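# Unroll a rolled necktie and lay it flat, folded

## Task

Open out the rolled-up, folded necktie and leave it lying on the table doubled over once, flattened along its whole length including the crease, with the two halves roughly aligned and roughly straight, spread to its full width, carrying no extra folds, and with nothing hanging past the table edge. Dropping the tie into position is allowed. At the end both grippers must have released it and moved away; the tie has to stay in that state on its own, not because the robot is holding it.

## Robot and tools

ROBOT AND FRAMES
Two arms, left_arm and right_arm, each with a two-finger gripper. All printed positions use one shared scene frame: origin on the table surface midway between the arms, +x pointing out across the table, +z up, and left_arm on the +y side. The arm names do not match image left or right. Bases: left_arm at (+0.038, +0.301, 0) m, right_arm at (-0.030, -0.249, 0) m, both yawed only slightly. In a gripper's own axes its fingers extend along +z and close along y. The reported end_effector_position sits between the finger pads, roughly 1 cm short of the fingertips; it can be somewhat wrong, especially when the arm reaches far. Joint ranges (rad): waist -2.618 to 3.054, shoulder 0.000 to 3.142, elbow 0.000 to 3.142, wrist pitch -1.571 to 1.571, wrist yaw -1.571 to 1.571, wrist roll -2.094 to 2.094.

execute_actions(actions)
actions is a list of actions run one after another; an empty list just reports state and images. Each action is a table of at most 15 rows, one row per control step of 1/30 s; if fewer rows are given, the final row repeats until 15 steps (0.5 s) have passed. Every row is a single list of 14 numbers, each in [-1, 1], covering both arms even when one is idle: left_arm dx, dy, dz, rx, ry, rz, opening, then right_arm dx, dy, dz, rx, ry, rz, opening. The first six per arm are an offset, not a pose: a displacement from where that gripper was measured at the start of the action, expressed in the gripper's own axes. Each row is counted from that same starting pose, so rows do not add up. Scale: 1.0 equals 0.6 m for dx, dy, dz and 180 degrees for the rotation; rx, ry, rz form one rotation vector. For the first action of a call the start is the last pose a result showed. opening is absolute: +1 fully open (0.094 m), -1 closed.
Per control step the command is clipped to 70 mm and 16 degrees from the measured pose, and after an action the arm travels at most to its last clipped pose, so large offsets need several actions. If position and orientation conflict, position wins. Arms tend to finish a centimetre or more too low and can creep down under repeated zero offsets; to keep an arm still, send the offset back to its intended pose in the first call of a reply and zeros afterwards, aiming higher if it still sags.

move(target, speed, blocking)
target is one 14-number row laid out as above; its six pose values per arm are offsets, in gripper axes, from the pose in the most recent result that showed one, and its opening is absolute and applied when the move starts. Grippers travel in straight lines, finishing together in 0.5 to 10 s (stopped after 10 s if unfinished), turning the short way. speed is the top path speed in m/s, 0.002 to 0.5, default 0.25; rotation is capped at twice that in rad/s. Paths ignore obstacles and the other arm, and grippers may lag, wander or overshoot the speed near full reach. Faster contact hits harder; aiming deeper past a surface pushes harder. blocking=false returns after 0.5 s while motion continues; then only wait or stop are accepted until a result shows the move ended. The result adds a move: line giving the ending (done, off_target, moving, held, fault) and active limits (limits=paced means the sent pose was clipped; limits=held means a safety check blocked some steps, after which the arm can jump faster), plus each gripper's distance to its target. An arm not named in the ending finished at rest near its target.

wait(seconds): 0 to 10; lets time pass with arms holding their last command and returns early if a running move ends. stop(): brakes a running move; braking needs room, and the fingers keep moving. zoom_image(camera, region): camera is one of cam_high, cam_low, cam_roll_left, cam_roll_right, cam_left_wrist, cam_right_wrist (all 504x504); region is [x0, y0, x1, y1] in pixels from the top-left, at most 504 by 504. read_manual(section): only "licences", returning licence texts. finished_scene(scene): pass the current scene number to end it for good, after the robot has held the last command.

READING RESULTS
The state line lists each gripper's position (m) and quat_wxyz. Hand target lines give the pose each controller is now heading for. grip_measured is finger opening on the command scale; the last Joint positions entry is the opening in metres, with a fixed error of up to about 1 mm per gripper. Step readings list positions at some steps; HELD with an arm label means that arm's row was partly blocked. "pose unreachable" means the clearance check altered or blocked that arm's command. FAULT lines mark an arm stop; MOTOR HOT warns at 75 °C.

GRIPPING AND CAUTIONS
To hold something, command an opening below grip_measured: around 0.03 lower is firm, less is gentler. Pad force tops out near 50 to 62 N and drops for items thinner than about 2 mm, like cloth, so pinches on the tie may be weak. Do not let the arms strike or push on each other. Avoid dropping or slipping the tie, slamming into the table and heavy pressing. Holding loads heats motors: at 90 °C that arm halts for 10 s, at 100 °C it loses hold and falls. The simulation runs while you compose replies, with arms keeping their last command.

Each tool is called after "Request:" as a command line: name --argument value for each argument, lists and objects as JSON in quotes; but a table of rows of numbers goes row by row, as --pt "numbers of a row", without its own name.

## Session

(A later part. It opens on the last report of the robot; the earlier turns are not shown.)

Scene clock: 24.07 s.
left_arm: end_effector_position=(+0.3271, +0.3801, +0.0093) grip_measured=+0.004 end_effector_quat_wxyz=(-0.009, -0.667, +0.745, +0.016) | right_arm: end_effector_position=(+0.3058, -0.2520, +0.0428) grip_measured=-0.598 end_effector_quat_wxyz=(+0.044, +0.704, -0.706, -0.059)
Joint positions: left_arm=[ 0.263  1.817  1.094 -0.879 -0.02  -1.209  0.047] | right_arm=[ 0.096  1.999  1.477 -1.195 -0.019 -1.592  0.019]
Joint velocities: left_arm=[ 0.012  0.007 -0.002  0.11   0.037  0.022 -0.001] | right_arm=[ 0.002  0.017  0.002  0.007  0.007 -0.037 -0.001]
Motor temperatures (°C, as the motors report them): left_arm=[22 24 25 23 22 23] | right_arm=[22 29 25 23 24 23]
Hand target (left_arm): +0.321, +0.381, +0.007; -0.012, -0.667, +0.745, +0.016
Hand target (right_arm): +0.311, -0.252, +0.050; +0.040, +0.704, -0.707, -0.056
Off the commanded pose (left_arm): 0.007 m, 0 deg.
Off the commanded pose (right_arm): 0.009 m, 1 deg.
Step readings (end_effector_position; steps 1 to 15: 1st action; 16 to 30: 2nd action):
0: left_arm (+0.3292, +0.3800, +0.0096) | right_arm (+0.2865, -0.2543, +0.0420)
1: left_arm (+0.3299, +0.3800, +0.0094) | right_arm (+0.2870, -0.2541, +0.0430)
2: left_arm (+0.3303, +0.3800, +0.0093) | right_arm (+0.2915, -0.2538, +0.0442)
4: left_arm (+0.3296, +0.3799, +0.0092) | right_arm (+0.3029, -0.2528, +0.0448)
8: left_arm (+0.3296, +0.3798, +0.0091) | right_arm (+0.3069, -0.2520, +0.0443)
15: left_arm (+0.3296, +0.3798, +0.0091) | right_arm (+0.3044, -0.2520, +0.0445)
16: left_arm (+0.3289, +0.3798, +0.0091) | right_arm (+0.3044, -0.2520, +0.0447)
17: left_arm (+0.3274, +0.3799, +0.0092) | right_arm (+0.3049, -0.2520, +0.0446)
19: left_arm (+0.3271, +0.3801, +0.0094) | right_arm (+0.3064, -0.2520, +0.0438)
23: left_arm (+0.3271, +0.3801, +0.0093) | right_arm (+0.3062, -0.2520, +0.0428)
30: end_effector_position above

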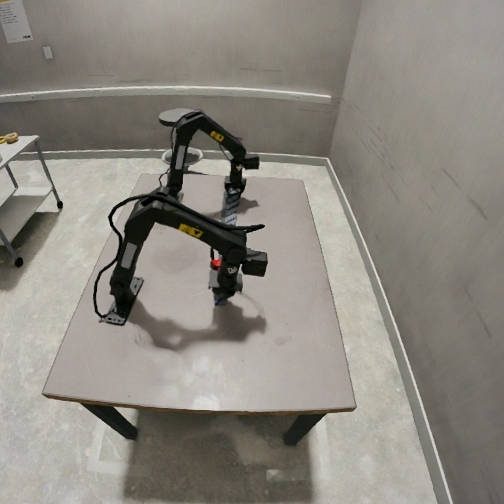

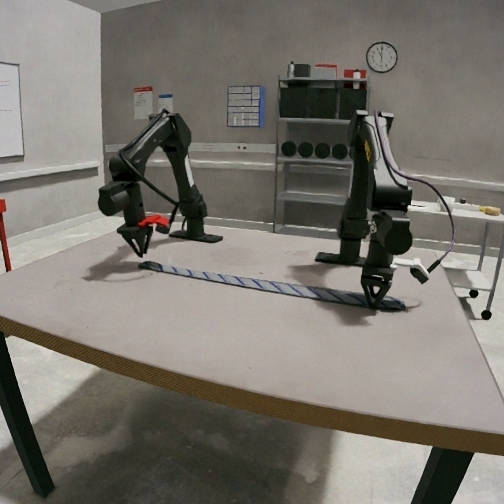

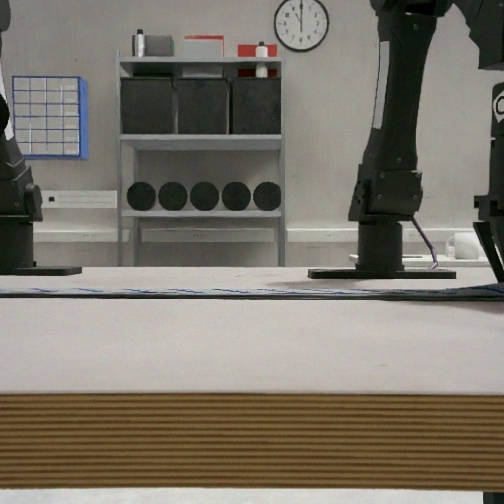

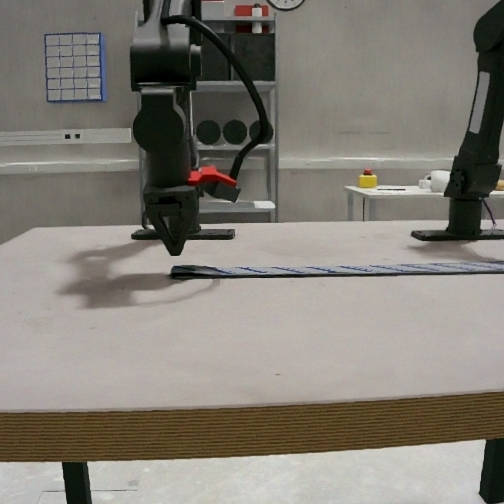

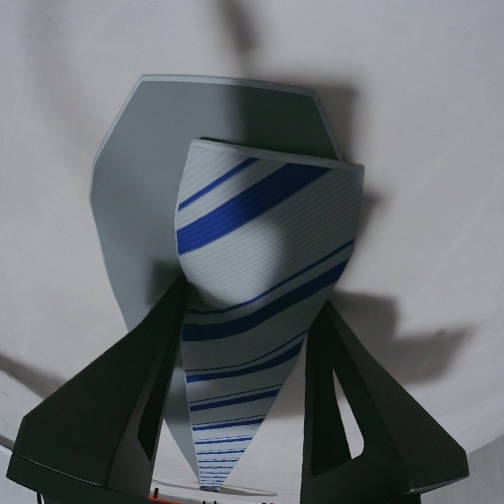

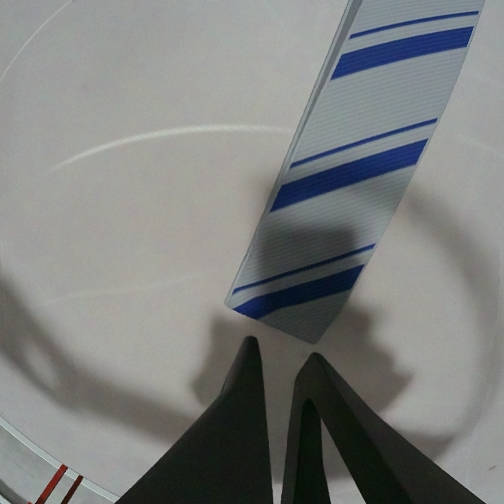

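Top layer is pinched. Lift slightly and shift; press the fold.

Request:
execute_actions --actions '[[[0,0,-0.04,0,0,0,-0.1,0.005,0,0.055,0,0,0,-0.6]],[[0,0.02,-0.015,0,0,0,-0.1,0.015,0,0.02,0,0,0,-0.6]]]'

Scene clock: 25.17 s.
left_arm: end_effector_position=(+0.3136, +0.3766, +0.0217) grip_measured=-0.097 end_effector_quat_wxyz=(-0.031, -0.665, +0.746, +0.027) | right_arm: end_effector_position=(+0.2974, -0.2539, +0.0153) grip_measured=-0.598 end_effector_quat_wxyz=(+0.046, +0.706, -0.704, -0.067)
Joint positions: left_arm=[ 0.263  1.789  1.11  -0.971 -0.02  -1.206  0.042] | right_arm=[ 0.087  2.017  1.385 -1.099 -0.024 -1.608  0.019]
Joint velocities: left_arm=[ 0.002 -0.007  0.002 -0.051 -0.022 -0.066 -0.   ] | right_arm=[-0.012 -0.012 -0.007 -0.095 -0.11  -0.022 -0.   ]
Motor temperatures (°C, as the motors report them): left_arm=[22 24 26 23 22 23] | right_arm=[22 29 25 23 24 23]
Hand target (left_arm): +0.309, +0.379, +0.028; -0.028, -0.667, +0.744, +0.025
Hand target (right_arm): +0.295, -0.260, +0.004; +0.050, +0.703, -0.706, -0.065
Off the commanded pose (left_arm): 0.009 m, 0 deg.
Off the commanded pose (right_arm): 0.013 m, 1 deg.
Step readings (end_effector_position; steps 1 to 15: 1st action; 16 to 30: 2nd action):
0: left_arm (+0.3271, +0.3801, +0.0093) | right_arm (+0.3058, -0.2520, +0.0428)
1: left_arm (+0.3268, +0.3800, +0.0110) | right_arm (+0.3060, -0.2520, +0.0392)
2: left_arm (+0.3257, +0.3798, +0.0126) | right_arm (+0.3053, -0.2520, +0.0345)
4: left_arm (+0.3252, +0.3796, +0.0158) | right_arm (+0.2985, -0.2518, +0.0222)
8: left_arm (+0.3230, +0.3790, +0.0181) | right_arm (+0.2963, -0.2519, +0.0164)
15: left_arm (+0.3197, +0.3782, +0.0183) | right_arm (+0.2975, -0.2519, +0.0162)
16: left_arm (+0.3190, +0.3780, +0.0185) | right_arm (+0.2973, -0.2524, +0.0159)
17: left_arm (+0.3175, +0.3776, +0.0189) | right_arm (+0.2969, -0.2529, +0.0154)
19: left_arm (+0.3147, +0.3769, +0.0202) | right_arm (+0.2972, -0.2535, +0.0153)
23: left_arm (+0.3138, +0.3767, +0.0216) | right_arm (+0.2974, -0.2539, +0.0153)
30: end_effector_position above

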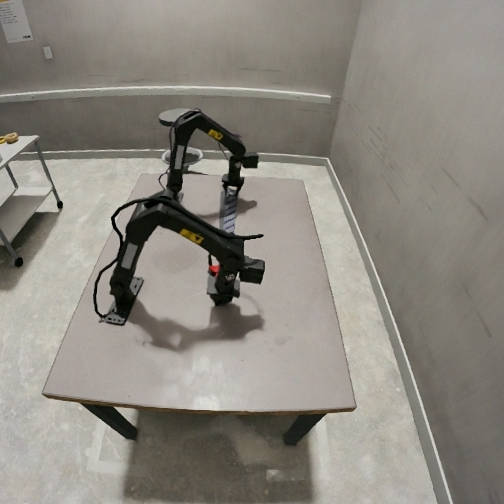

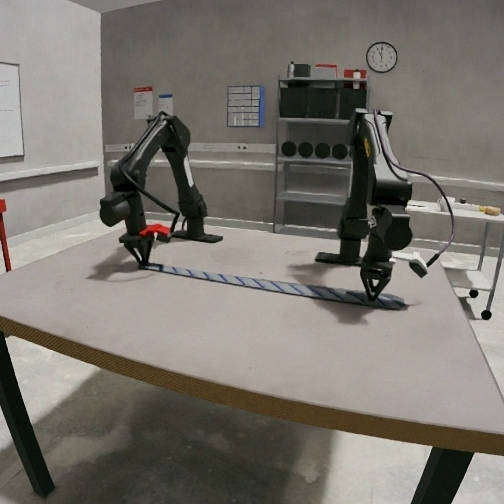

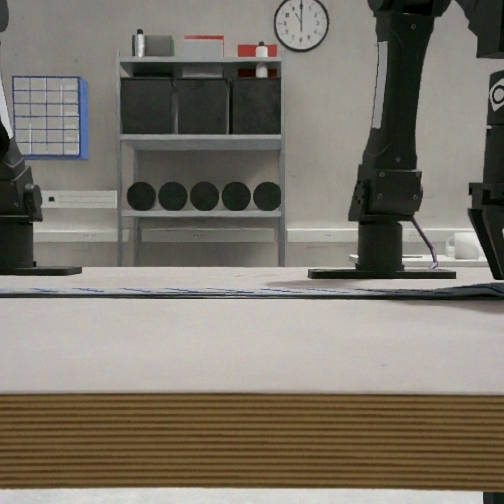

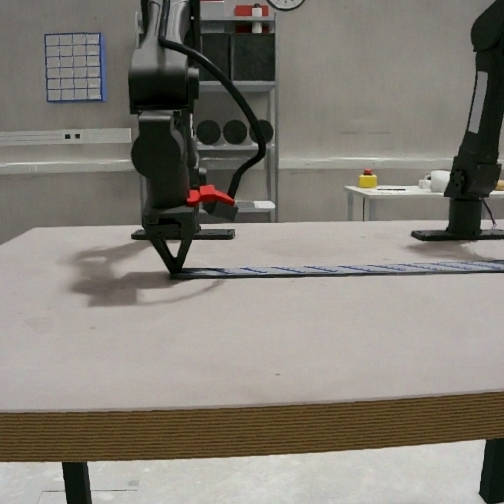

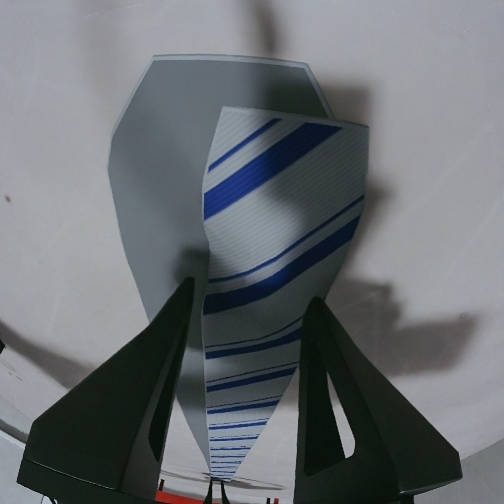

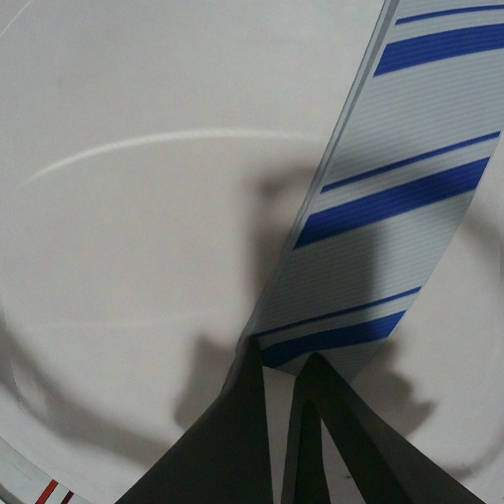

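Request:
execute_actions --actions '[[[0,-0.025,-0.012,0,0,0,0.3,0,-0.025,0.01,0,0,0,-0.6]],[[0,0,0.03,0,0,-0.01,0.3,0.01,-0.015,0.015,0,0,0,-0.6]],[[0,0.01,0.01,0,0,0,0.0,0,0,0.01,0,0,0,-0.6]],[[0,0.01,0.005,0,0,0,-0.3,0,0,0.0,0,0,0,-0.6]],[[0,0.01,0.005,0,0,0,-0.6,0,0,0.0,0,0,0,-0.6]]]'

Scene clock: 27.87 s.
left_arm: end_effector_position=(+0.3293, +0.3761, +0.0100) grip_measured=-0.596 end_effector_quat_wxyz=(+0.019, +0.672, -0.741, -0.015) | right_arm: end_effector_position=(+0.2982, -0.2542, +0.0150) grip_measured=-0.598 end_effector_quat_wxyz=(+0.054, +0.707, -0.701, -0.077)
Joint positions: left_arm=[ 0.256  1.833  1.118 -0.903 -0.008 -1.229  0.019] | right_arm=[ 0.085  2.044  1.419 -1.133 -0.026 -1.615  0.019]
Joint velocities: left_arm=[-0.012 -0.007 -0.002  0.022 -0.007  0.007  0.   ] | right_arm=[ 0.007  0.002  0.002 -0.037 -0.037 -0.007  0.001]
Motor temperatures (°C, as the motors report them): left_arm=[22 25 25 23 22 23] | right_arm=[22 30 25 23 24 23]
Hand target (left_arm): +0.319, +0.377, +0.007; -0.026, -0.671, +0.740, +0.021
Hand target (right_arm): +0.298, -0.254, +0.015; +0.054, +0.707, -0.701, -0.077
Off the commanded pose (left_arm): 0.011 m, 1 deg.
Off the commanded pose (right_arm): 0.000 m, 0 deg.
Step readings (end_effector_position; steps 1 to 15: 1st action; 16 to 30: 2nd action; 31 to 45: 3rd action; 46 to 60: 4th action; 61 to 75: 5th action):
0: left_arm (+0.3136, +0.3766, +0.0217) | right_arm (+0.2974, -0.2539, +0.0153)
1: left_arm (+0.3137, +0.3764, +0.0222) | right_arm (+0.2978, -0.2538, +0.0155)
2: left_arm (+0.3159, +0.3765, +0.0229) | right_arm (+0.2992, -0.2539, +0.0152)
4: left_arm (+0.3217, +0.3770, +0.0232) | right_arm (+0.2992, -0.2539, +0.0151)
8: left_arm (+0.3238, +0.3769, +0.0235) | right_arm (+0.2991, -0.2538, +0.0152)
15: left_arm (+0.3229, +0.3767, +0.0236) | right_arm (+0.2992, -0.2539, +0.0153)
16: left_arm (+0.3232, +0.3768, +0.0220) | right_arm (+0.2990, -0.2538, +0.0153)
17: left_arm (+0.3234, +0.3768, +0.0198) | right_arm (+0.2989, -0.2538, +0.0154)
19: left_arm (+0.3207, +0.3761, +0.0141) | right_arm (+0.2988, -0.2540, +0.0149)
23: left_arm (+0.3208, +0.3761, +0.0110) | right_arm (+0.2987, -0.2543, +0.0149)
30: left_arm (+0.3210, +0.3762, +0.0110) | right_arm (+0.2987, -0.2543, +0.0149)
31: left_arm (+0.3213, +0.3762, +0.0103) | right_arm (+0.2987, -0.2543, +0.0149)
32: left_arm (+0.3231, +0.3761, +0.0098) | right_arm (+0.2987, -0.2543, +0.0149)
34: left_arm (+0.3241, +0.3760, +0.0097) | right_arm (+0.2987, -0.2542, +0.0149)
38: left_arm (+0.3242, +0.3760, +0.0097) | right_arm (+0.2987, -0.2542, +0.0149)
45: left_arm (+0.3242, +0.3760, +0.0097) | right_arm (+0.2987, -0.2542, +0.0149)
46: left_arm (+0.3249, +0.3761, +0.0096) | right_arm (+0.2983, -0.2542, +0.0150)
47: left_arm (+0.3258, +0.3762, +0.0093) | right_arm (+0.2982, -0.2542, +0.0150)
49: left_arm (+0.3255, +0.3761, +0.0093) | right_arm (+0.2982, -0.2542, +0.0150)
53: left_arm (+0.3255, +0.3761, +0.0093) | right_arm (+0.2982, -0.2542, +0.0150)
60: left_arm (+0.3255, +0.3761, +0.0093) | right_arm (+0.2982, -0.2542, +0.0150)
61: left_arm (+0.3257, +0.3761, +0.0093) | right_arm (+0.2982, -0.2542, +0.0150)
62: left_arm (+0.3273, +0.3761, +0.0094) | right_arm (+0.2982, -0.2542, +0.0150)
64: left_arm (+0.3292, +0.3762, +0.0100) | right_arm (+0.2982, -0.2542, +0.0150)
68: left_arm (+0.3293, +0.3761, +0.0100) | right_arm (+0.2982, -0.2542, +0.0150)
75: end_effector_position above

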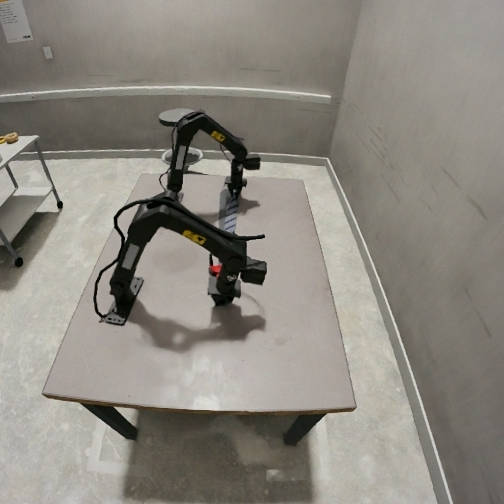

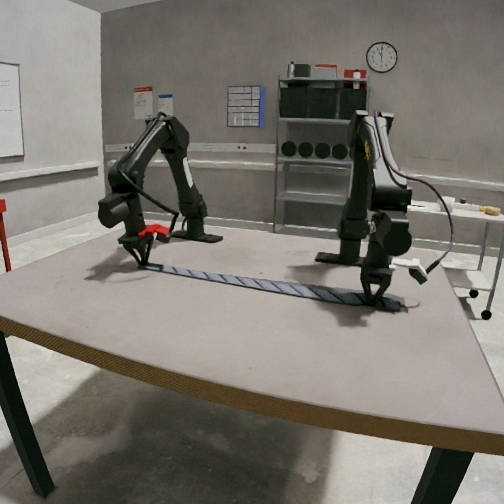

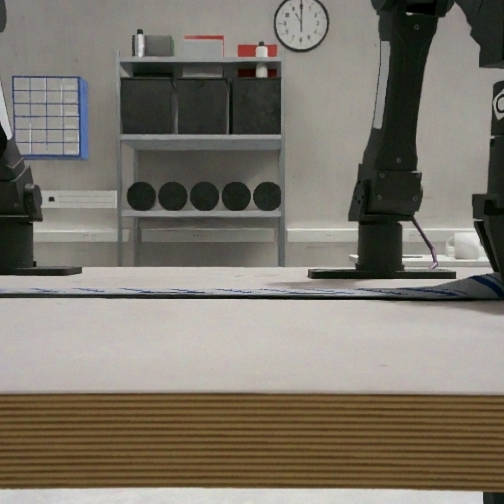

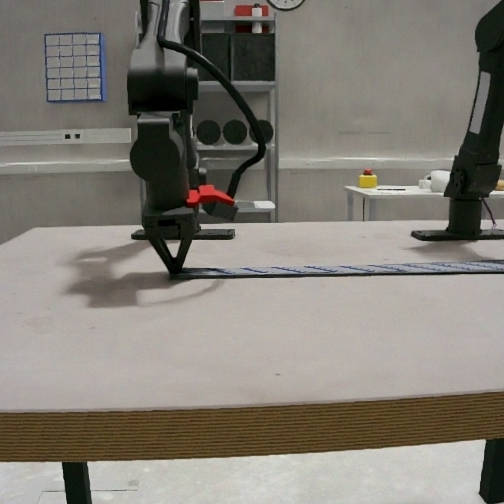

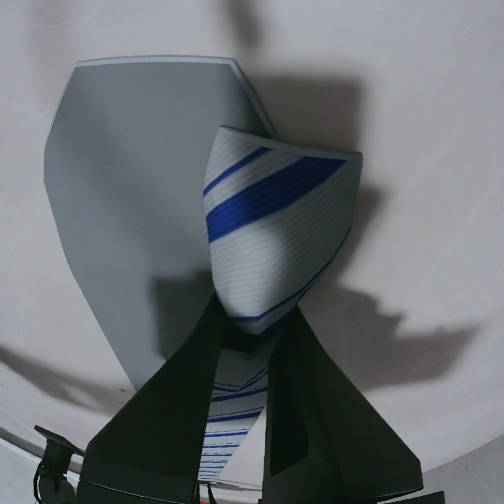

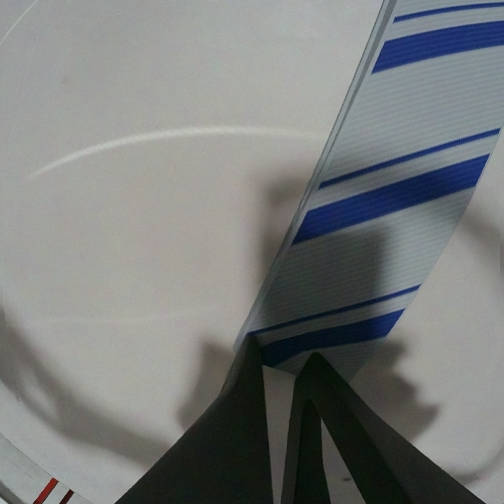

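Request:
execute_actions --actions '[[[0,0,0,0,0,0,-0.85,0,0,0,0,0,0,-0.6]],[[0,-0.01,-0.05,0,0,0,-0.85,0,0,0.01,0,0,0,-0.6]],[[-0.005,0.035,-0.02,0,0,0,-0.85,0,0,0.01,0,0,0,-0.6]]]'

Scene clock: 29.50 s.
left_arm: end_effector_position=(+0.3160, +0.3794, +0.0345) grip_measured=-0.847 end_effector_quat_wxyz=(+0.035, +0.672, -0.739, -0.020) | right_arm: end_effector_position=(+0.2982, -0.2542, +0.0150) grip_measured=-0.598 end_effector_quat_wxyz=(+0.054, +0.707, -0.701, -0.077)
Joint positions: left_arm=[ 0.28   1.78   1.155 -1.026 -0.004 -1.207  0.007] | right_arm=[ 0.085  2.044  1.419 -1.133 -0.026 -1.615  0.019]
Joint velocities: left_arm=[-0.017 -0.007  0.022  0.022 -0.037 -0.022 -0.001] | right_arm=[-0.002 -0.007 -0.017  0.066  0.022 -0.007 -0.   ]
Motor temperatures (°C, as the motors report them): left_arm=[22 25 26 23 22 23] | right_arm=[22 30 25 23 24 23]
Hand target (left_arm): +0.312, +0.381, +0.041; -0.030, -0.671, +0.740, +0.019
Hand target (right_arm): +0.297, -0.254, +0.009; +0.054, +0.707, -0.701, -0.077
Off the commanded pose (left_arm): 0.008 m, 1 deg.
Off the commanded pose (right_arm): 0.006 m, 0 deg.
Step readings (end_effector_position; steps 1 to 15: 1st action; 16 to 30: 2nd action; 31 to 45: 3rd action):
0: left_arm (+0.3293, +0.3761, +0.0100) | right_arm (+0.2982, -0.2542, +0.0150)
1: left_arm (+0.3296, +0.3760, +0.0100) | right_arm (+0.2982, -0.2542, +0.0150)
2: left_arm (+0.3307, +0.3760, +0.0100) | right_arm (+0.2982, -0.2542, +0.0150)
4: left_arm (+0.3306, +0.3759, +0.0100) | right_arm (+0.2982, -0.2542, +0.0150)
8: left_arm (+0.3306, +0.3759, +0.0100) | right_arm (+0.2982, -0.2542, +0.0150)
15: left_arm (+0.3306, +0.3759, +0.0100) | right_arm (+0.2982, -0.2542, +0.0150)
16: left_arm (+0.3305, +0.3758, +0.0129) | right_arm (+0.2982, -0.2542, +0.0150)
17: left_arm (+0.3308, +0.3759, +0.0163) | right_arm (+0.2982, -0.2542, +0.0150)
19: left_arm (+0.3352, +0.3770, +0.0231) | right_arm (+0.2982, -0.2542, +0.0150)
23: left_arm (+0.3368, +0.3774, +0.0273) | right_arm (+0.2982, -0.2542, +0.0150)
30: left_arm (+0.3316, +0.3761, +0.0277) | right_arm (+0.2982, -0.2542, +0.0150)
31: left_arm (+0.3303, +0.3763, +0.0279) | right_arm (+0.2982, -0.2542, +0.0150)
32: left_arm (+0.3267, +0.3767, +0.0283) | right_arm (+0.2982, -0.2542, +0.0150)
34: left_arm (+0.3192, +0.3779, +0.0309) | right_arm (+0.2982, -0.2542, +0.0150)
38: left_arm (+0.3162, +0.3794, +0.0345) | right_arm (+0.2982, -0.2542, +0.0150)
45: end_effector_position above

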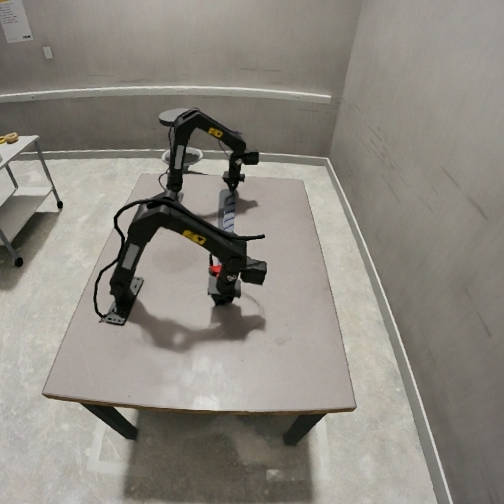

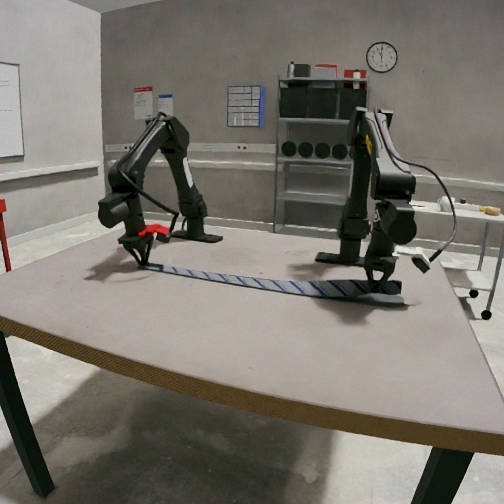

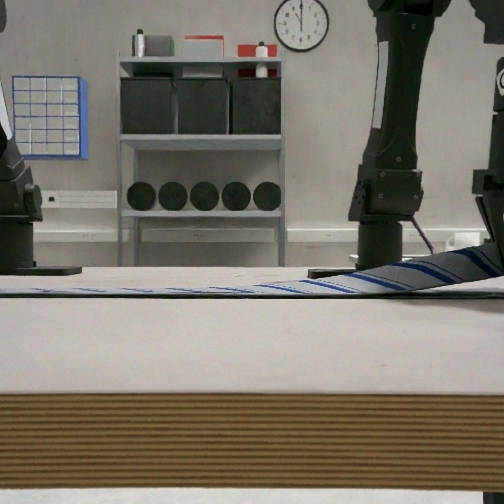

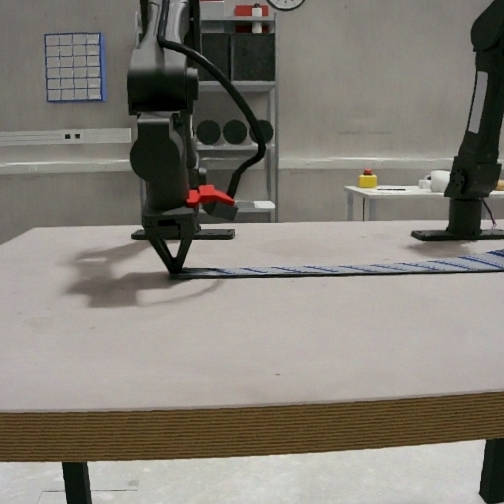

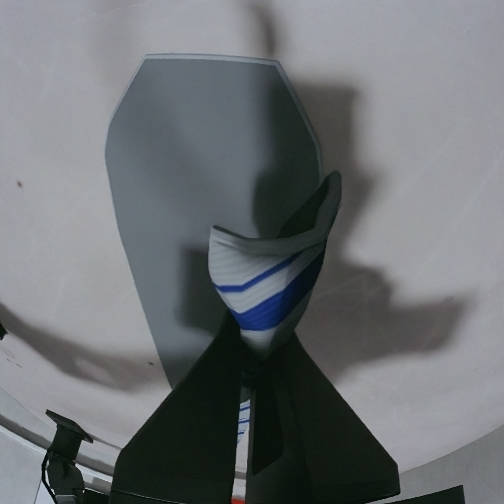

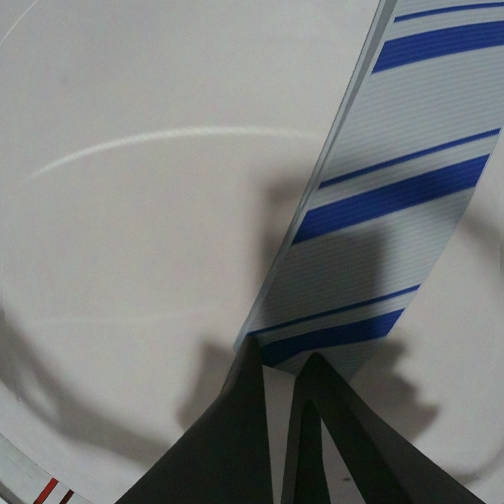

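Held. Move a bit more -x, lower, release.

Request:
execute_actions --actions '[[[-0.005,0.022,0.0,0,0,0,-0.85,0,0,0,0,0,0,-0.6]],[[0,0,0.005,0,0,0,-0.3,0,0,-0.06,0,0,0,-0.6]],[[0,0,-0.02,0,0,0,0.6,0,-0.02,-0.05,0,0,0,-0.6]],[[0,0,-0.07,0,0,0,0.6,0,0,-0.03,0,0,0,-0.6]]]'

Request:
zoom_image --camera "cam_roll_right" --region '[140,240,260,290]'

Request:
zoom_image --camera "cam_low" --region '[260,260,420,330]'

Scene clock: 31.67 s.
left_arm: end_effector_position=(+0.2998, +0.3794, +0.0599) grip_measured=+0.597 end_effector_quat_wxyz=(+0.069, +0.671, -0.737, -0.035) | right_arm: end_effector_position=(+0.3177, -0.2550, +0.0678) grip_measured=-0.598 end_effector_quat_wxyz=(+0.064, +0.706, -0.700, -0.088)
Joint positions: left_arm=[ 0.296  1.761  1.229 -1.193 -0.004 -1.193  0.075] | right_arm=[ 0.085  2.092  1.703 -1.398 -0.025 -1.615  0.019]
Joint velocities: left_arm=[ 0.002 -0.022  0.002 -0.051 -0.037 -0.007  0.   ] | right_arm=[-0.002 -0.012 -0.007  0.007  0.007 -0.037 -0.   ]
Motor temperatures (°C, as the motors report them): left_arm=[22 25 26 23 22 23] | right_arm=[22 30 25 23 24 23]
Hand target (left_arm): +0.303, +0.381, +0.070; -0.059, -0.672, +0.738, +0.031
Hand target (right_arm): +0.321, -0.256, +0.076; +0.060, +0.706, -0.701, -0.084
Off the commanded pose (left_arm): 0.011 m, 1 deg.
Off the commanded pose (right_arm): 0.009 m, 1 deg.
Step readings (end_effector_position; steps 1 to 15: 1st action; 16 to 30: 2nd action; 31 to 45: 3rd action; 46 to 60: 4th action):
0: left_arm (+0.3160, +0.3794, +0.0346) | right_arm (+0.2982, -0.2542, +0.0150)
1: left_arm (+0.3152, +0.3795, +0.0337) | right_arm (+0.2982, -0.2542, +0.0150)
2: left_arm (+0.3129, +0.3798, +0.0327) | right_arm (+0.2982, -0.2542, +0.0150)
4: left_arm (+0.3071, +0.3802, +0.0300) | right_arm (+0.2982, -0.2542, +0.0150)
8: left_arm (+0.3040, +0.3806, +0.0284) | right_arm (+0.2982, -0.2542, +0.0150)
15: left_arm (+0.3040, +0.3806, +0.0284) | right_arm (+0.2982, -0.2542, +0.0150)
16: left_arm (+0.3041, +0.3806, +0.0284) | right_arm (+0.2984, -0.2542, +0.0189)
17: left_arm (+0.3043, +0.3807, +0.0283) | right_arm (+0.2993, -0.2542, +0.0227)
19: left_arm (+0.3045, +0.3808, +0.0283) | right_arm (+0.3046, -0.2544, +0.0308)
23: left_arm (+0.3048, +0.3808, +0.0283) | right_arm (+0.3066, -0.2545, +0.0364)
30: left_arm (+0.3050, +0.3809, +0.0283) | right_arm (+0.3008, -0.2543, +0.0376)
31: left_arm (+0.3043, +0.3807, +0.0283) | right_arm (+0.3011, -0.2544, +0.0405)
32: left_arm (+0.3030, +0.3803, +0.0285) | right_arm (+0.3050, -0.2546, +0.0440)
34: left_arm (+0.3006, +0.3796, +0.0288) | right_arm (+0.3175, -0.2550, +0.0509)
38: left_arm (+0.2984, +0.3790, +0.0291) | right_arm (+0.3238, -0.2552, +0.0591)
45: left_arm (+0.2973, +0.3786, +0.0292) | right_arm (+0.3173, -0.2550, +0.0585)
46: left_arm (+0.2965, +0.3784, +0.0327) | right_arm (+0.3169, -0.2550, +0.0595)
47: left_arm (+0.2966, +0.3784, +0.0377) | right_arm (+0.3173, -0.2550, +0.0610)
49: left_arm (+0.3031, +0.3804, +0.0493) | right_arm (+0.3194, -0.2550, +0.0644)
53: left_arm (+0.3072, +0.3815, +0.0588) | right_arm (+0.3200, -0.2551, +0.0673)
60: end_effector_position above

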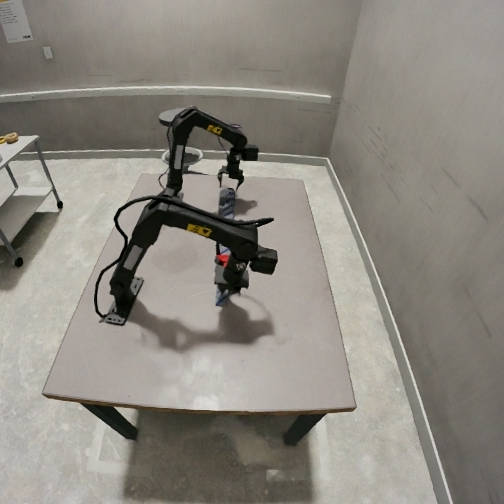

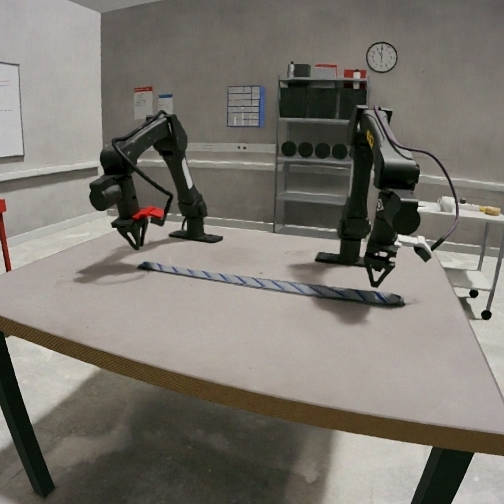

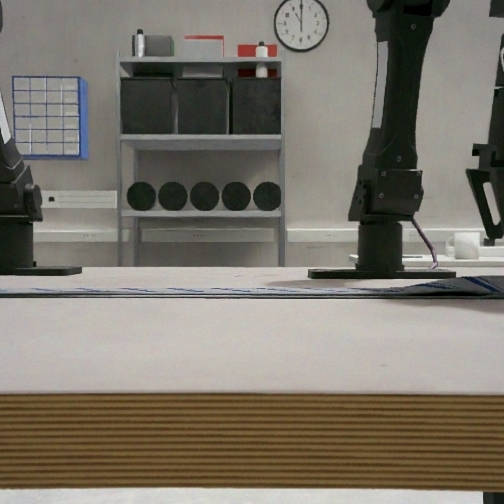

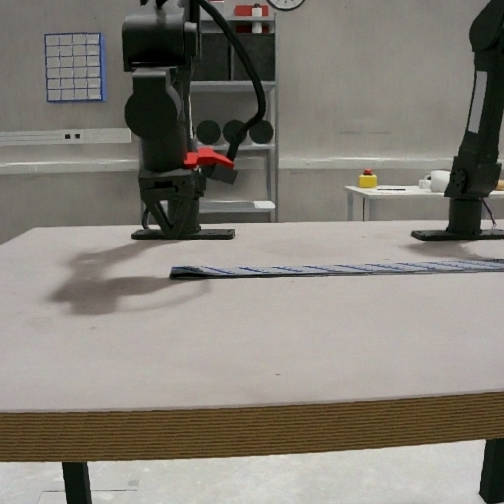

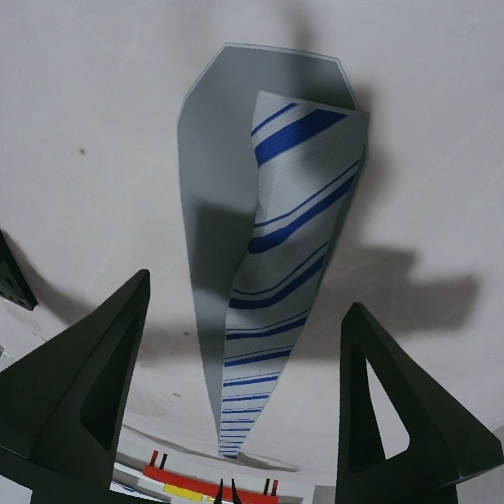

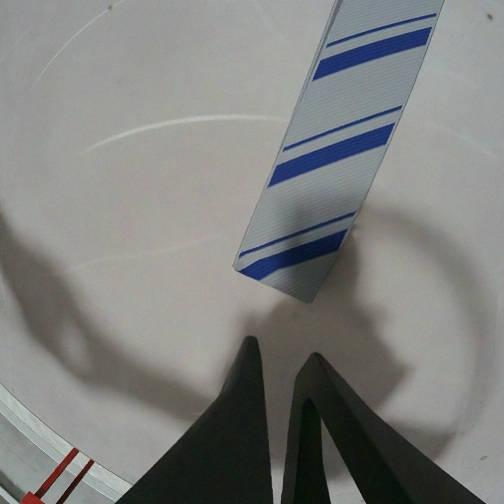

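Region (140, 240, 260, 290) of cam_roll_right's 504x504 image, scaled by 4.200, with more detail than that image has; it fills the top 210 rows of this view, and the rest is white.

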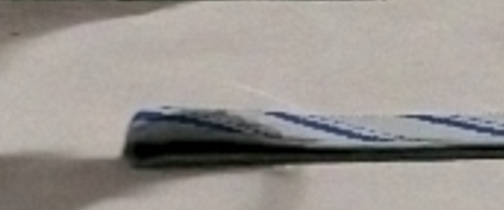

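Region (260, 260, 420, 330) of cam_low's 504x504 image, scaled by 3.150, with more detail than that image has; it fills the top 220 rows of this view, and the rest is white.

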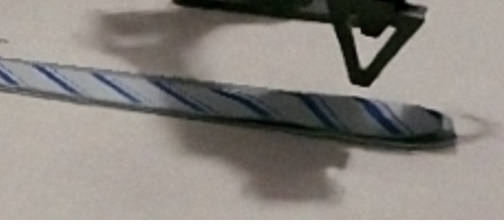

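Request:
move --target '[0.03,-0.04,0.03,0.04,0,0,-0.75, -0.02,0.005,0.045,0.06,0,0,-0.6]' --speed 0.1

Request:
move --target '[0,0,0.045,0,0,0,-0.75, 0,0,0.045,0,0,0,-0.6]' --speed 0.05

Scene clock: 33.40 s.
left_arm: end_effector_position=(+0.3171, +0.3617, +0.0325) grip_measured=-0.747 end_effector_quat_wxyz=(+0.039, +0.674, -0.738, +0.001) | right_arm: end_effector_position=(+0.3096, -0.2473, +0.0363) grip_measured=-0.598 end_effector_quat_wxyz=(+0.008, +0.706, -0.707, -0.026)
Joint positions: left_arm=[ 0.246  1.761  1.124 -1.001  0.039 -1.244  0.012] | right_arm=[ 0.107  1.929  1.36  -1.049 -0.025 -1.582  0.019]
Joint velocities: left_arm=[ 0.002 -0.002  0.002 -0.154  0.022  0.022  0.001] | right_arm=[-0.022  0.002 -0.022 -0.022 -0.051  0.051 -0.001]
Motor temperatures (°C, as the motors report them): left_arm=[22 25 26 23 22 23] | right_arm=[22 31 25 23 24 23]
Hand target (left_arm): +0.319, +0.358, +0.040; -0.026, -0.675, +0.738, -0.011
Hand target (right_arm): +0.308, -0.242, +0.043; -0.003, +0.707, -0.706, -0.022
Off the commanded pose (left_arm): 0.008 m, 2 deg.
Off the commanded pose (right_arm): 0.008 m, 1 deg.
move: done

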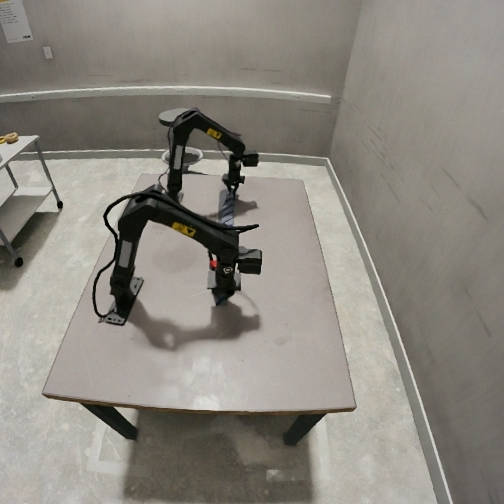

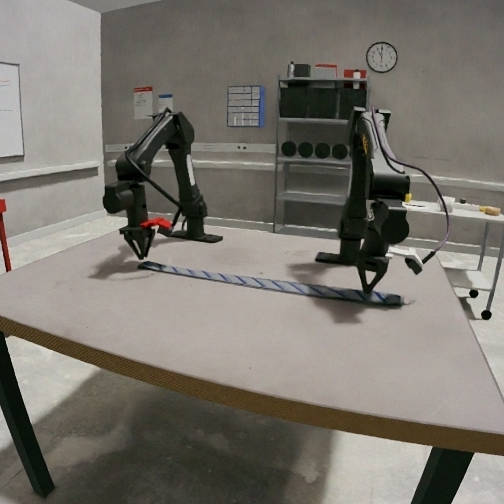

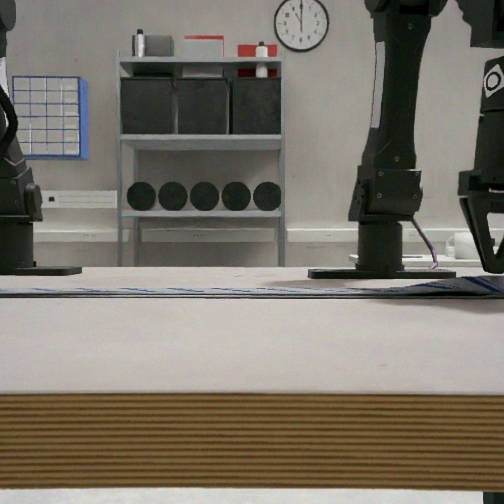

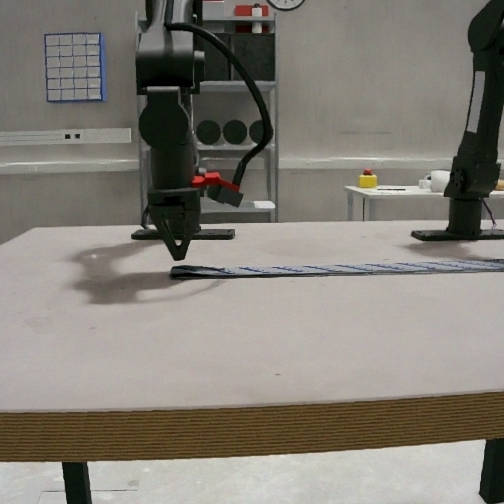

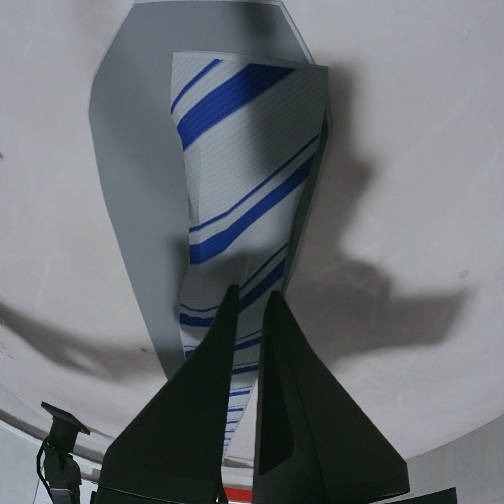

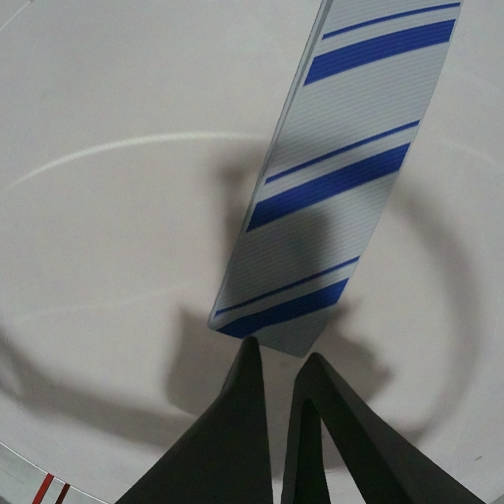

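Scene clock: 34.17 s.
left_arm: end_effector_position=(+0.3145, +0.3611, +0.0134) grip_measured=-0.747 end_effector_quat_wxyz=(+0.040, +0.674, -0.738, -0.000) | right_arm: end_effector_position=(+0.3090, -0.2473, +0.0154) grip_measured=-0.598 end_effector_quat_wxyz=(+0.008, +0.706, -0.707, -0.026)
Joint positions: left_arm=[ 0.246  1.786  1.07  -0.926  0.039 -1.244  0.012] | right_arm=[ 0.107  1.955  1.308 -0.971 -0.025 -1.582  0.019]
Joint velocities: left_arm=[-0.002  0.012 -0.007 -0.051 -0.022 -0.037 -0.001] | right_arm=[-0.002 -0.012  0.012 -0.051  0.022  0.007 -0.001]
Motor temperatures (°C, as the motors report them): left_arm=[22 25 26 23 22 23] | right_arm=[22 31 25 23 24 23]
Hand target (left_arm): +0.315, +0.360, +0.006; -0.039, -0.674, +0.738, -0.000
Hand target (right_arm): +0.308, -0.246, +0.010; +0.008, +0.706, -0.707, -0.026
Off the commanded pose (left_arm): 0.008 m, 0 deg.
Off the commanded pose (right_arm): 0.006 m, 0 deg.
move: done

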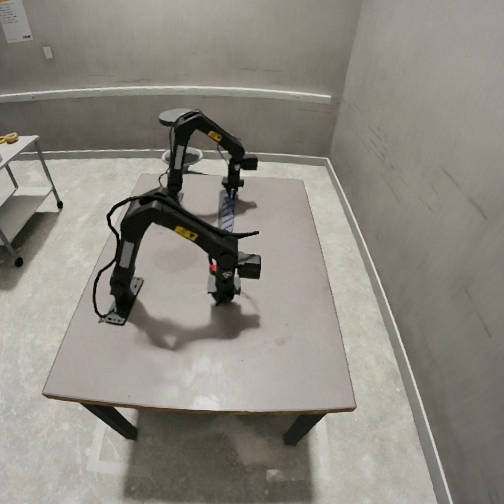

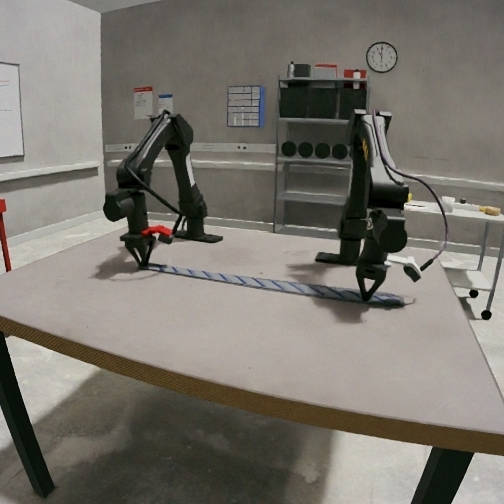

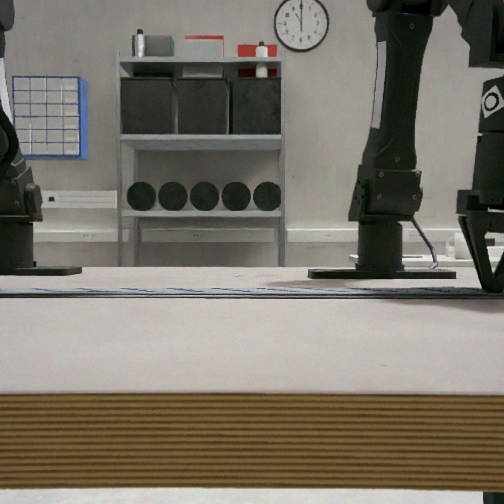

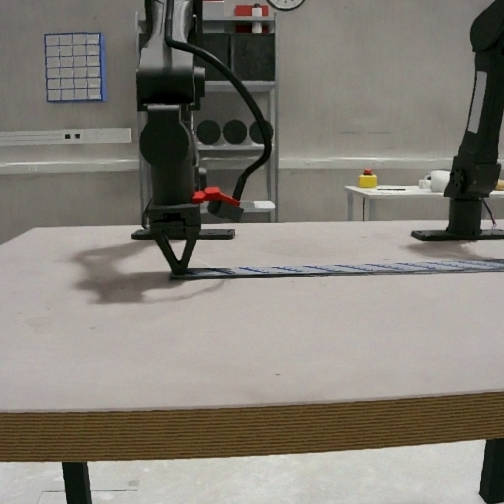

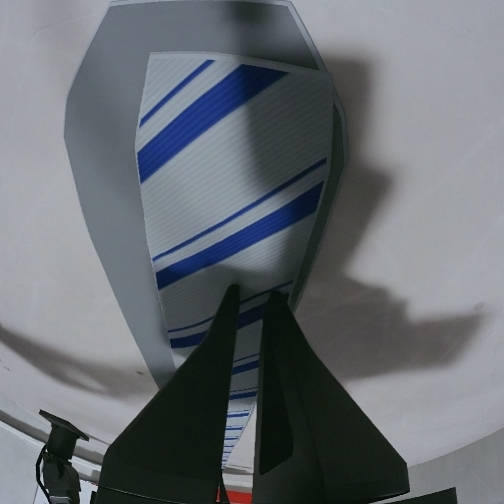

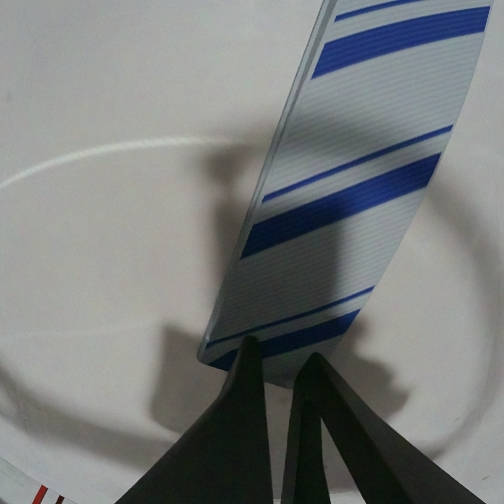

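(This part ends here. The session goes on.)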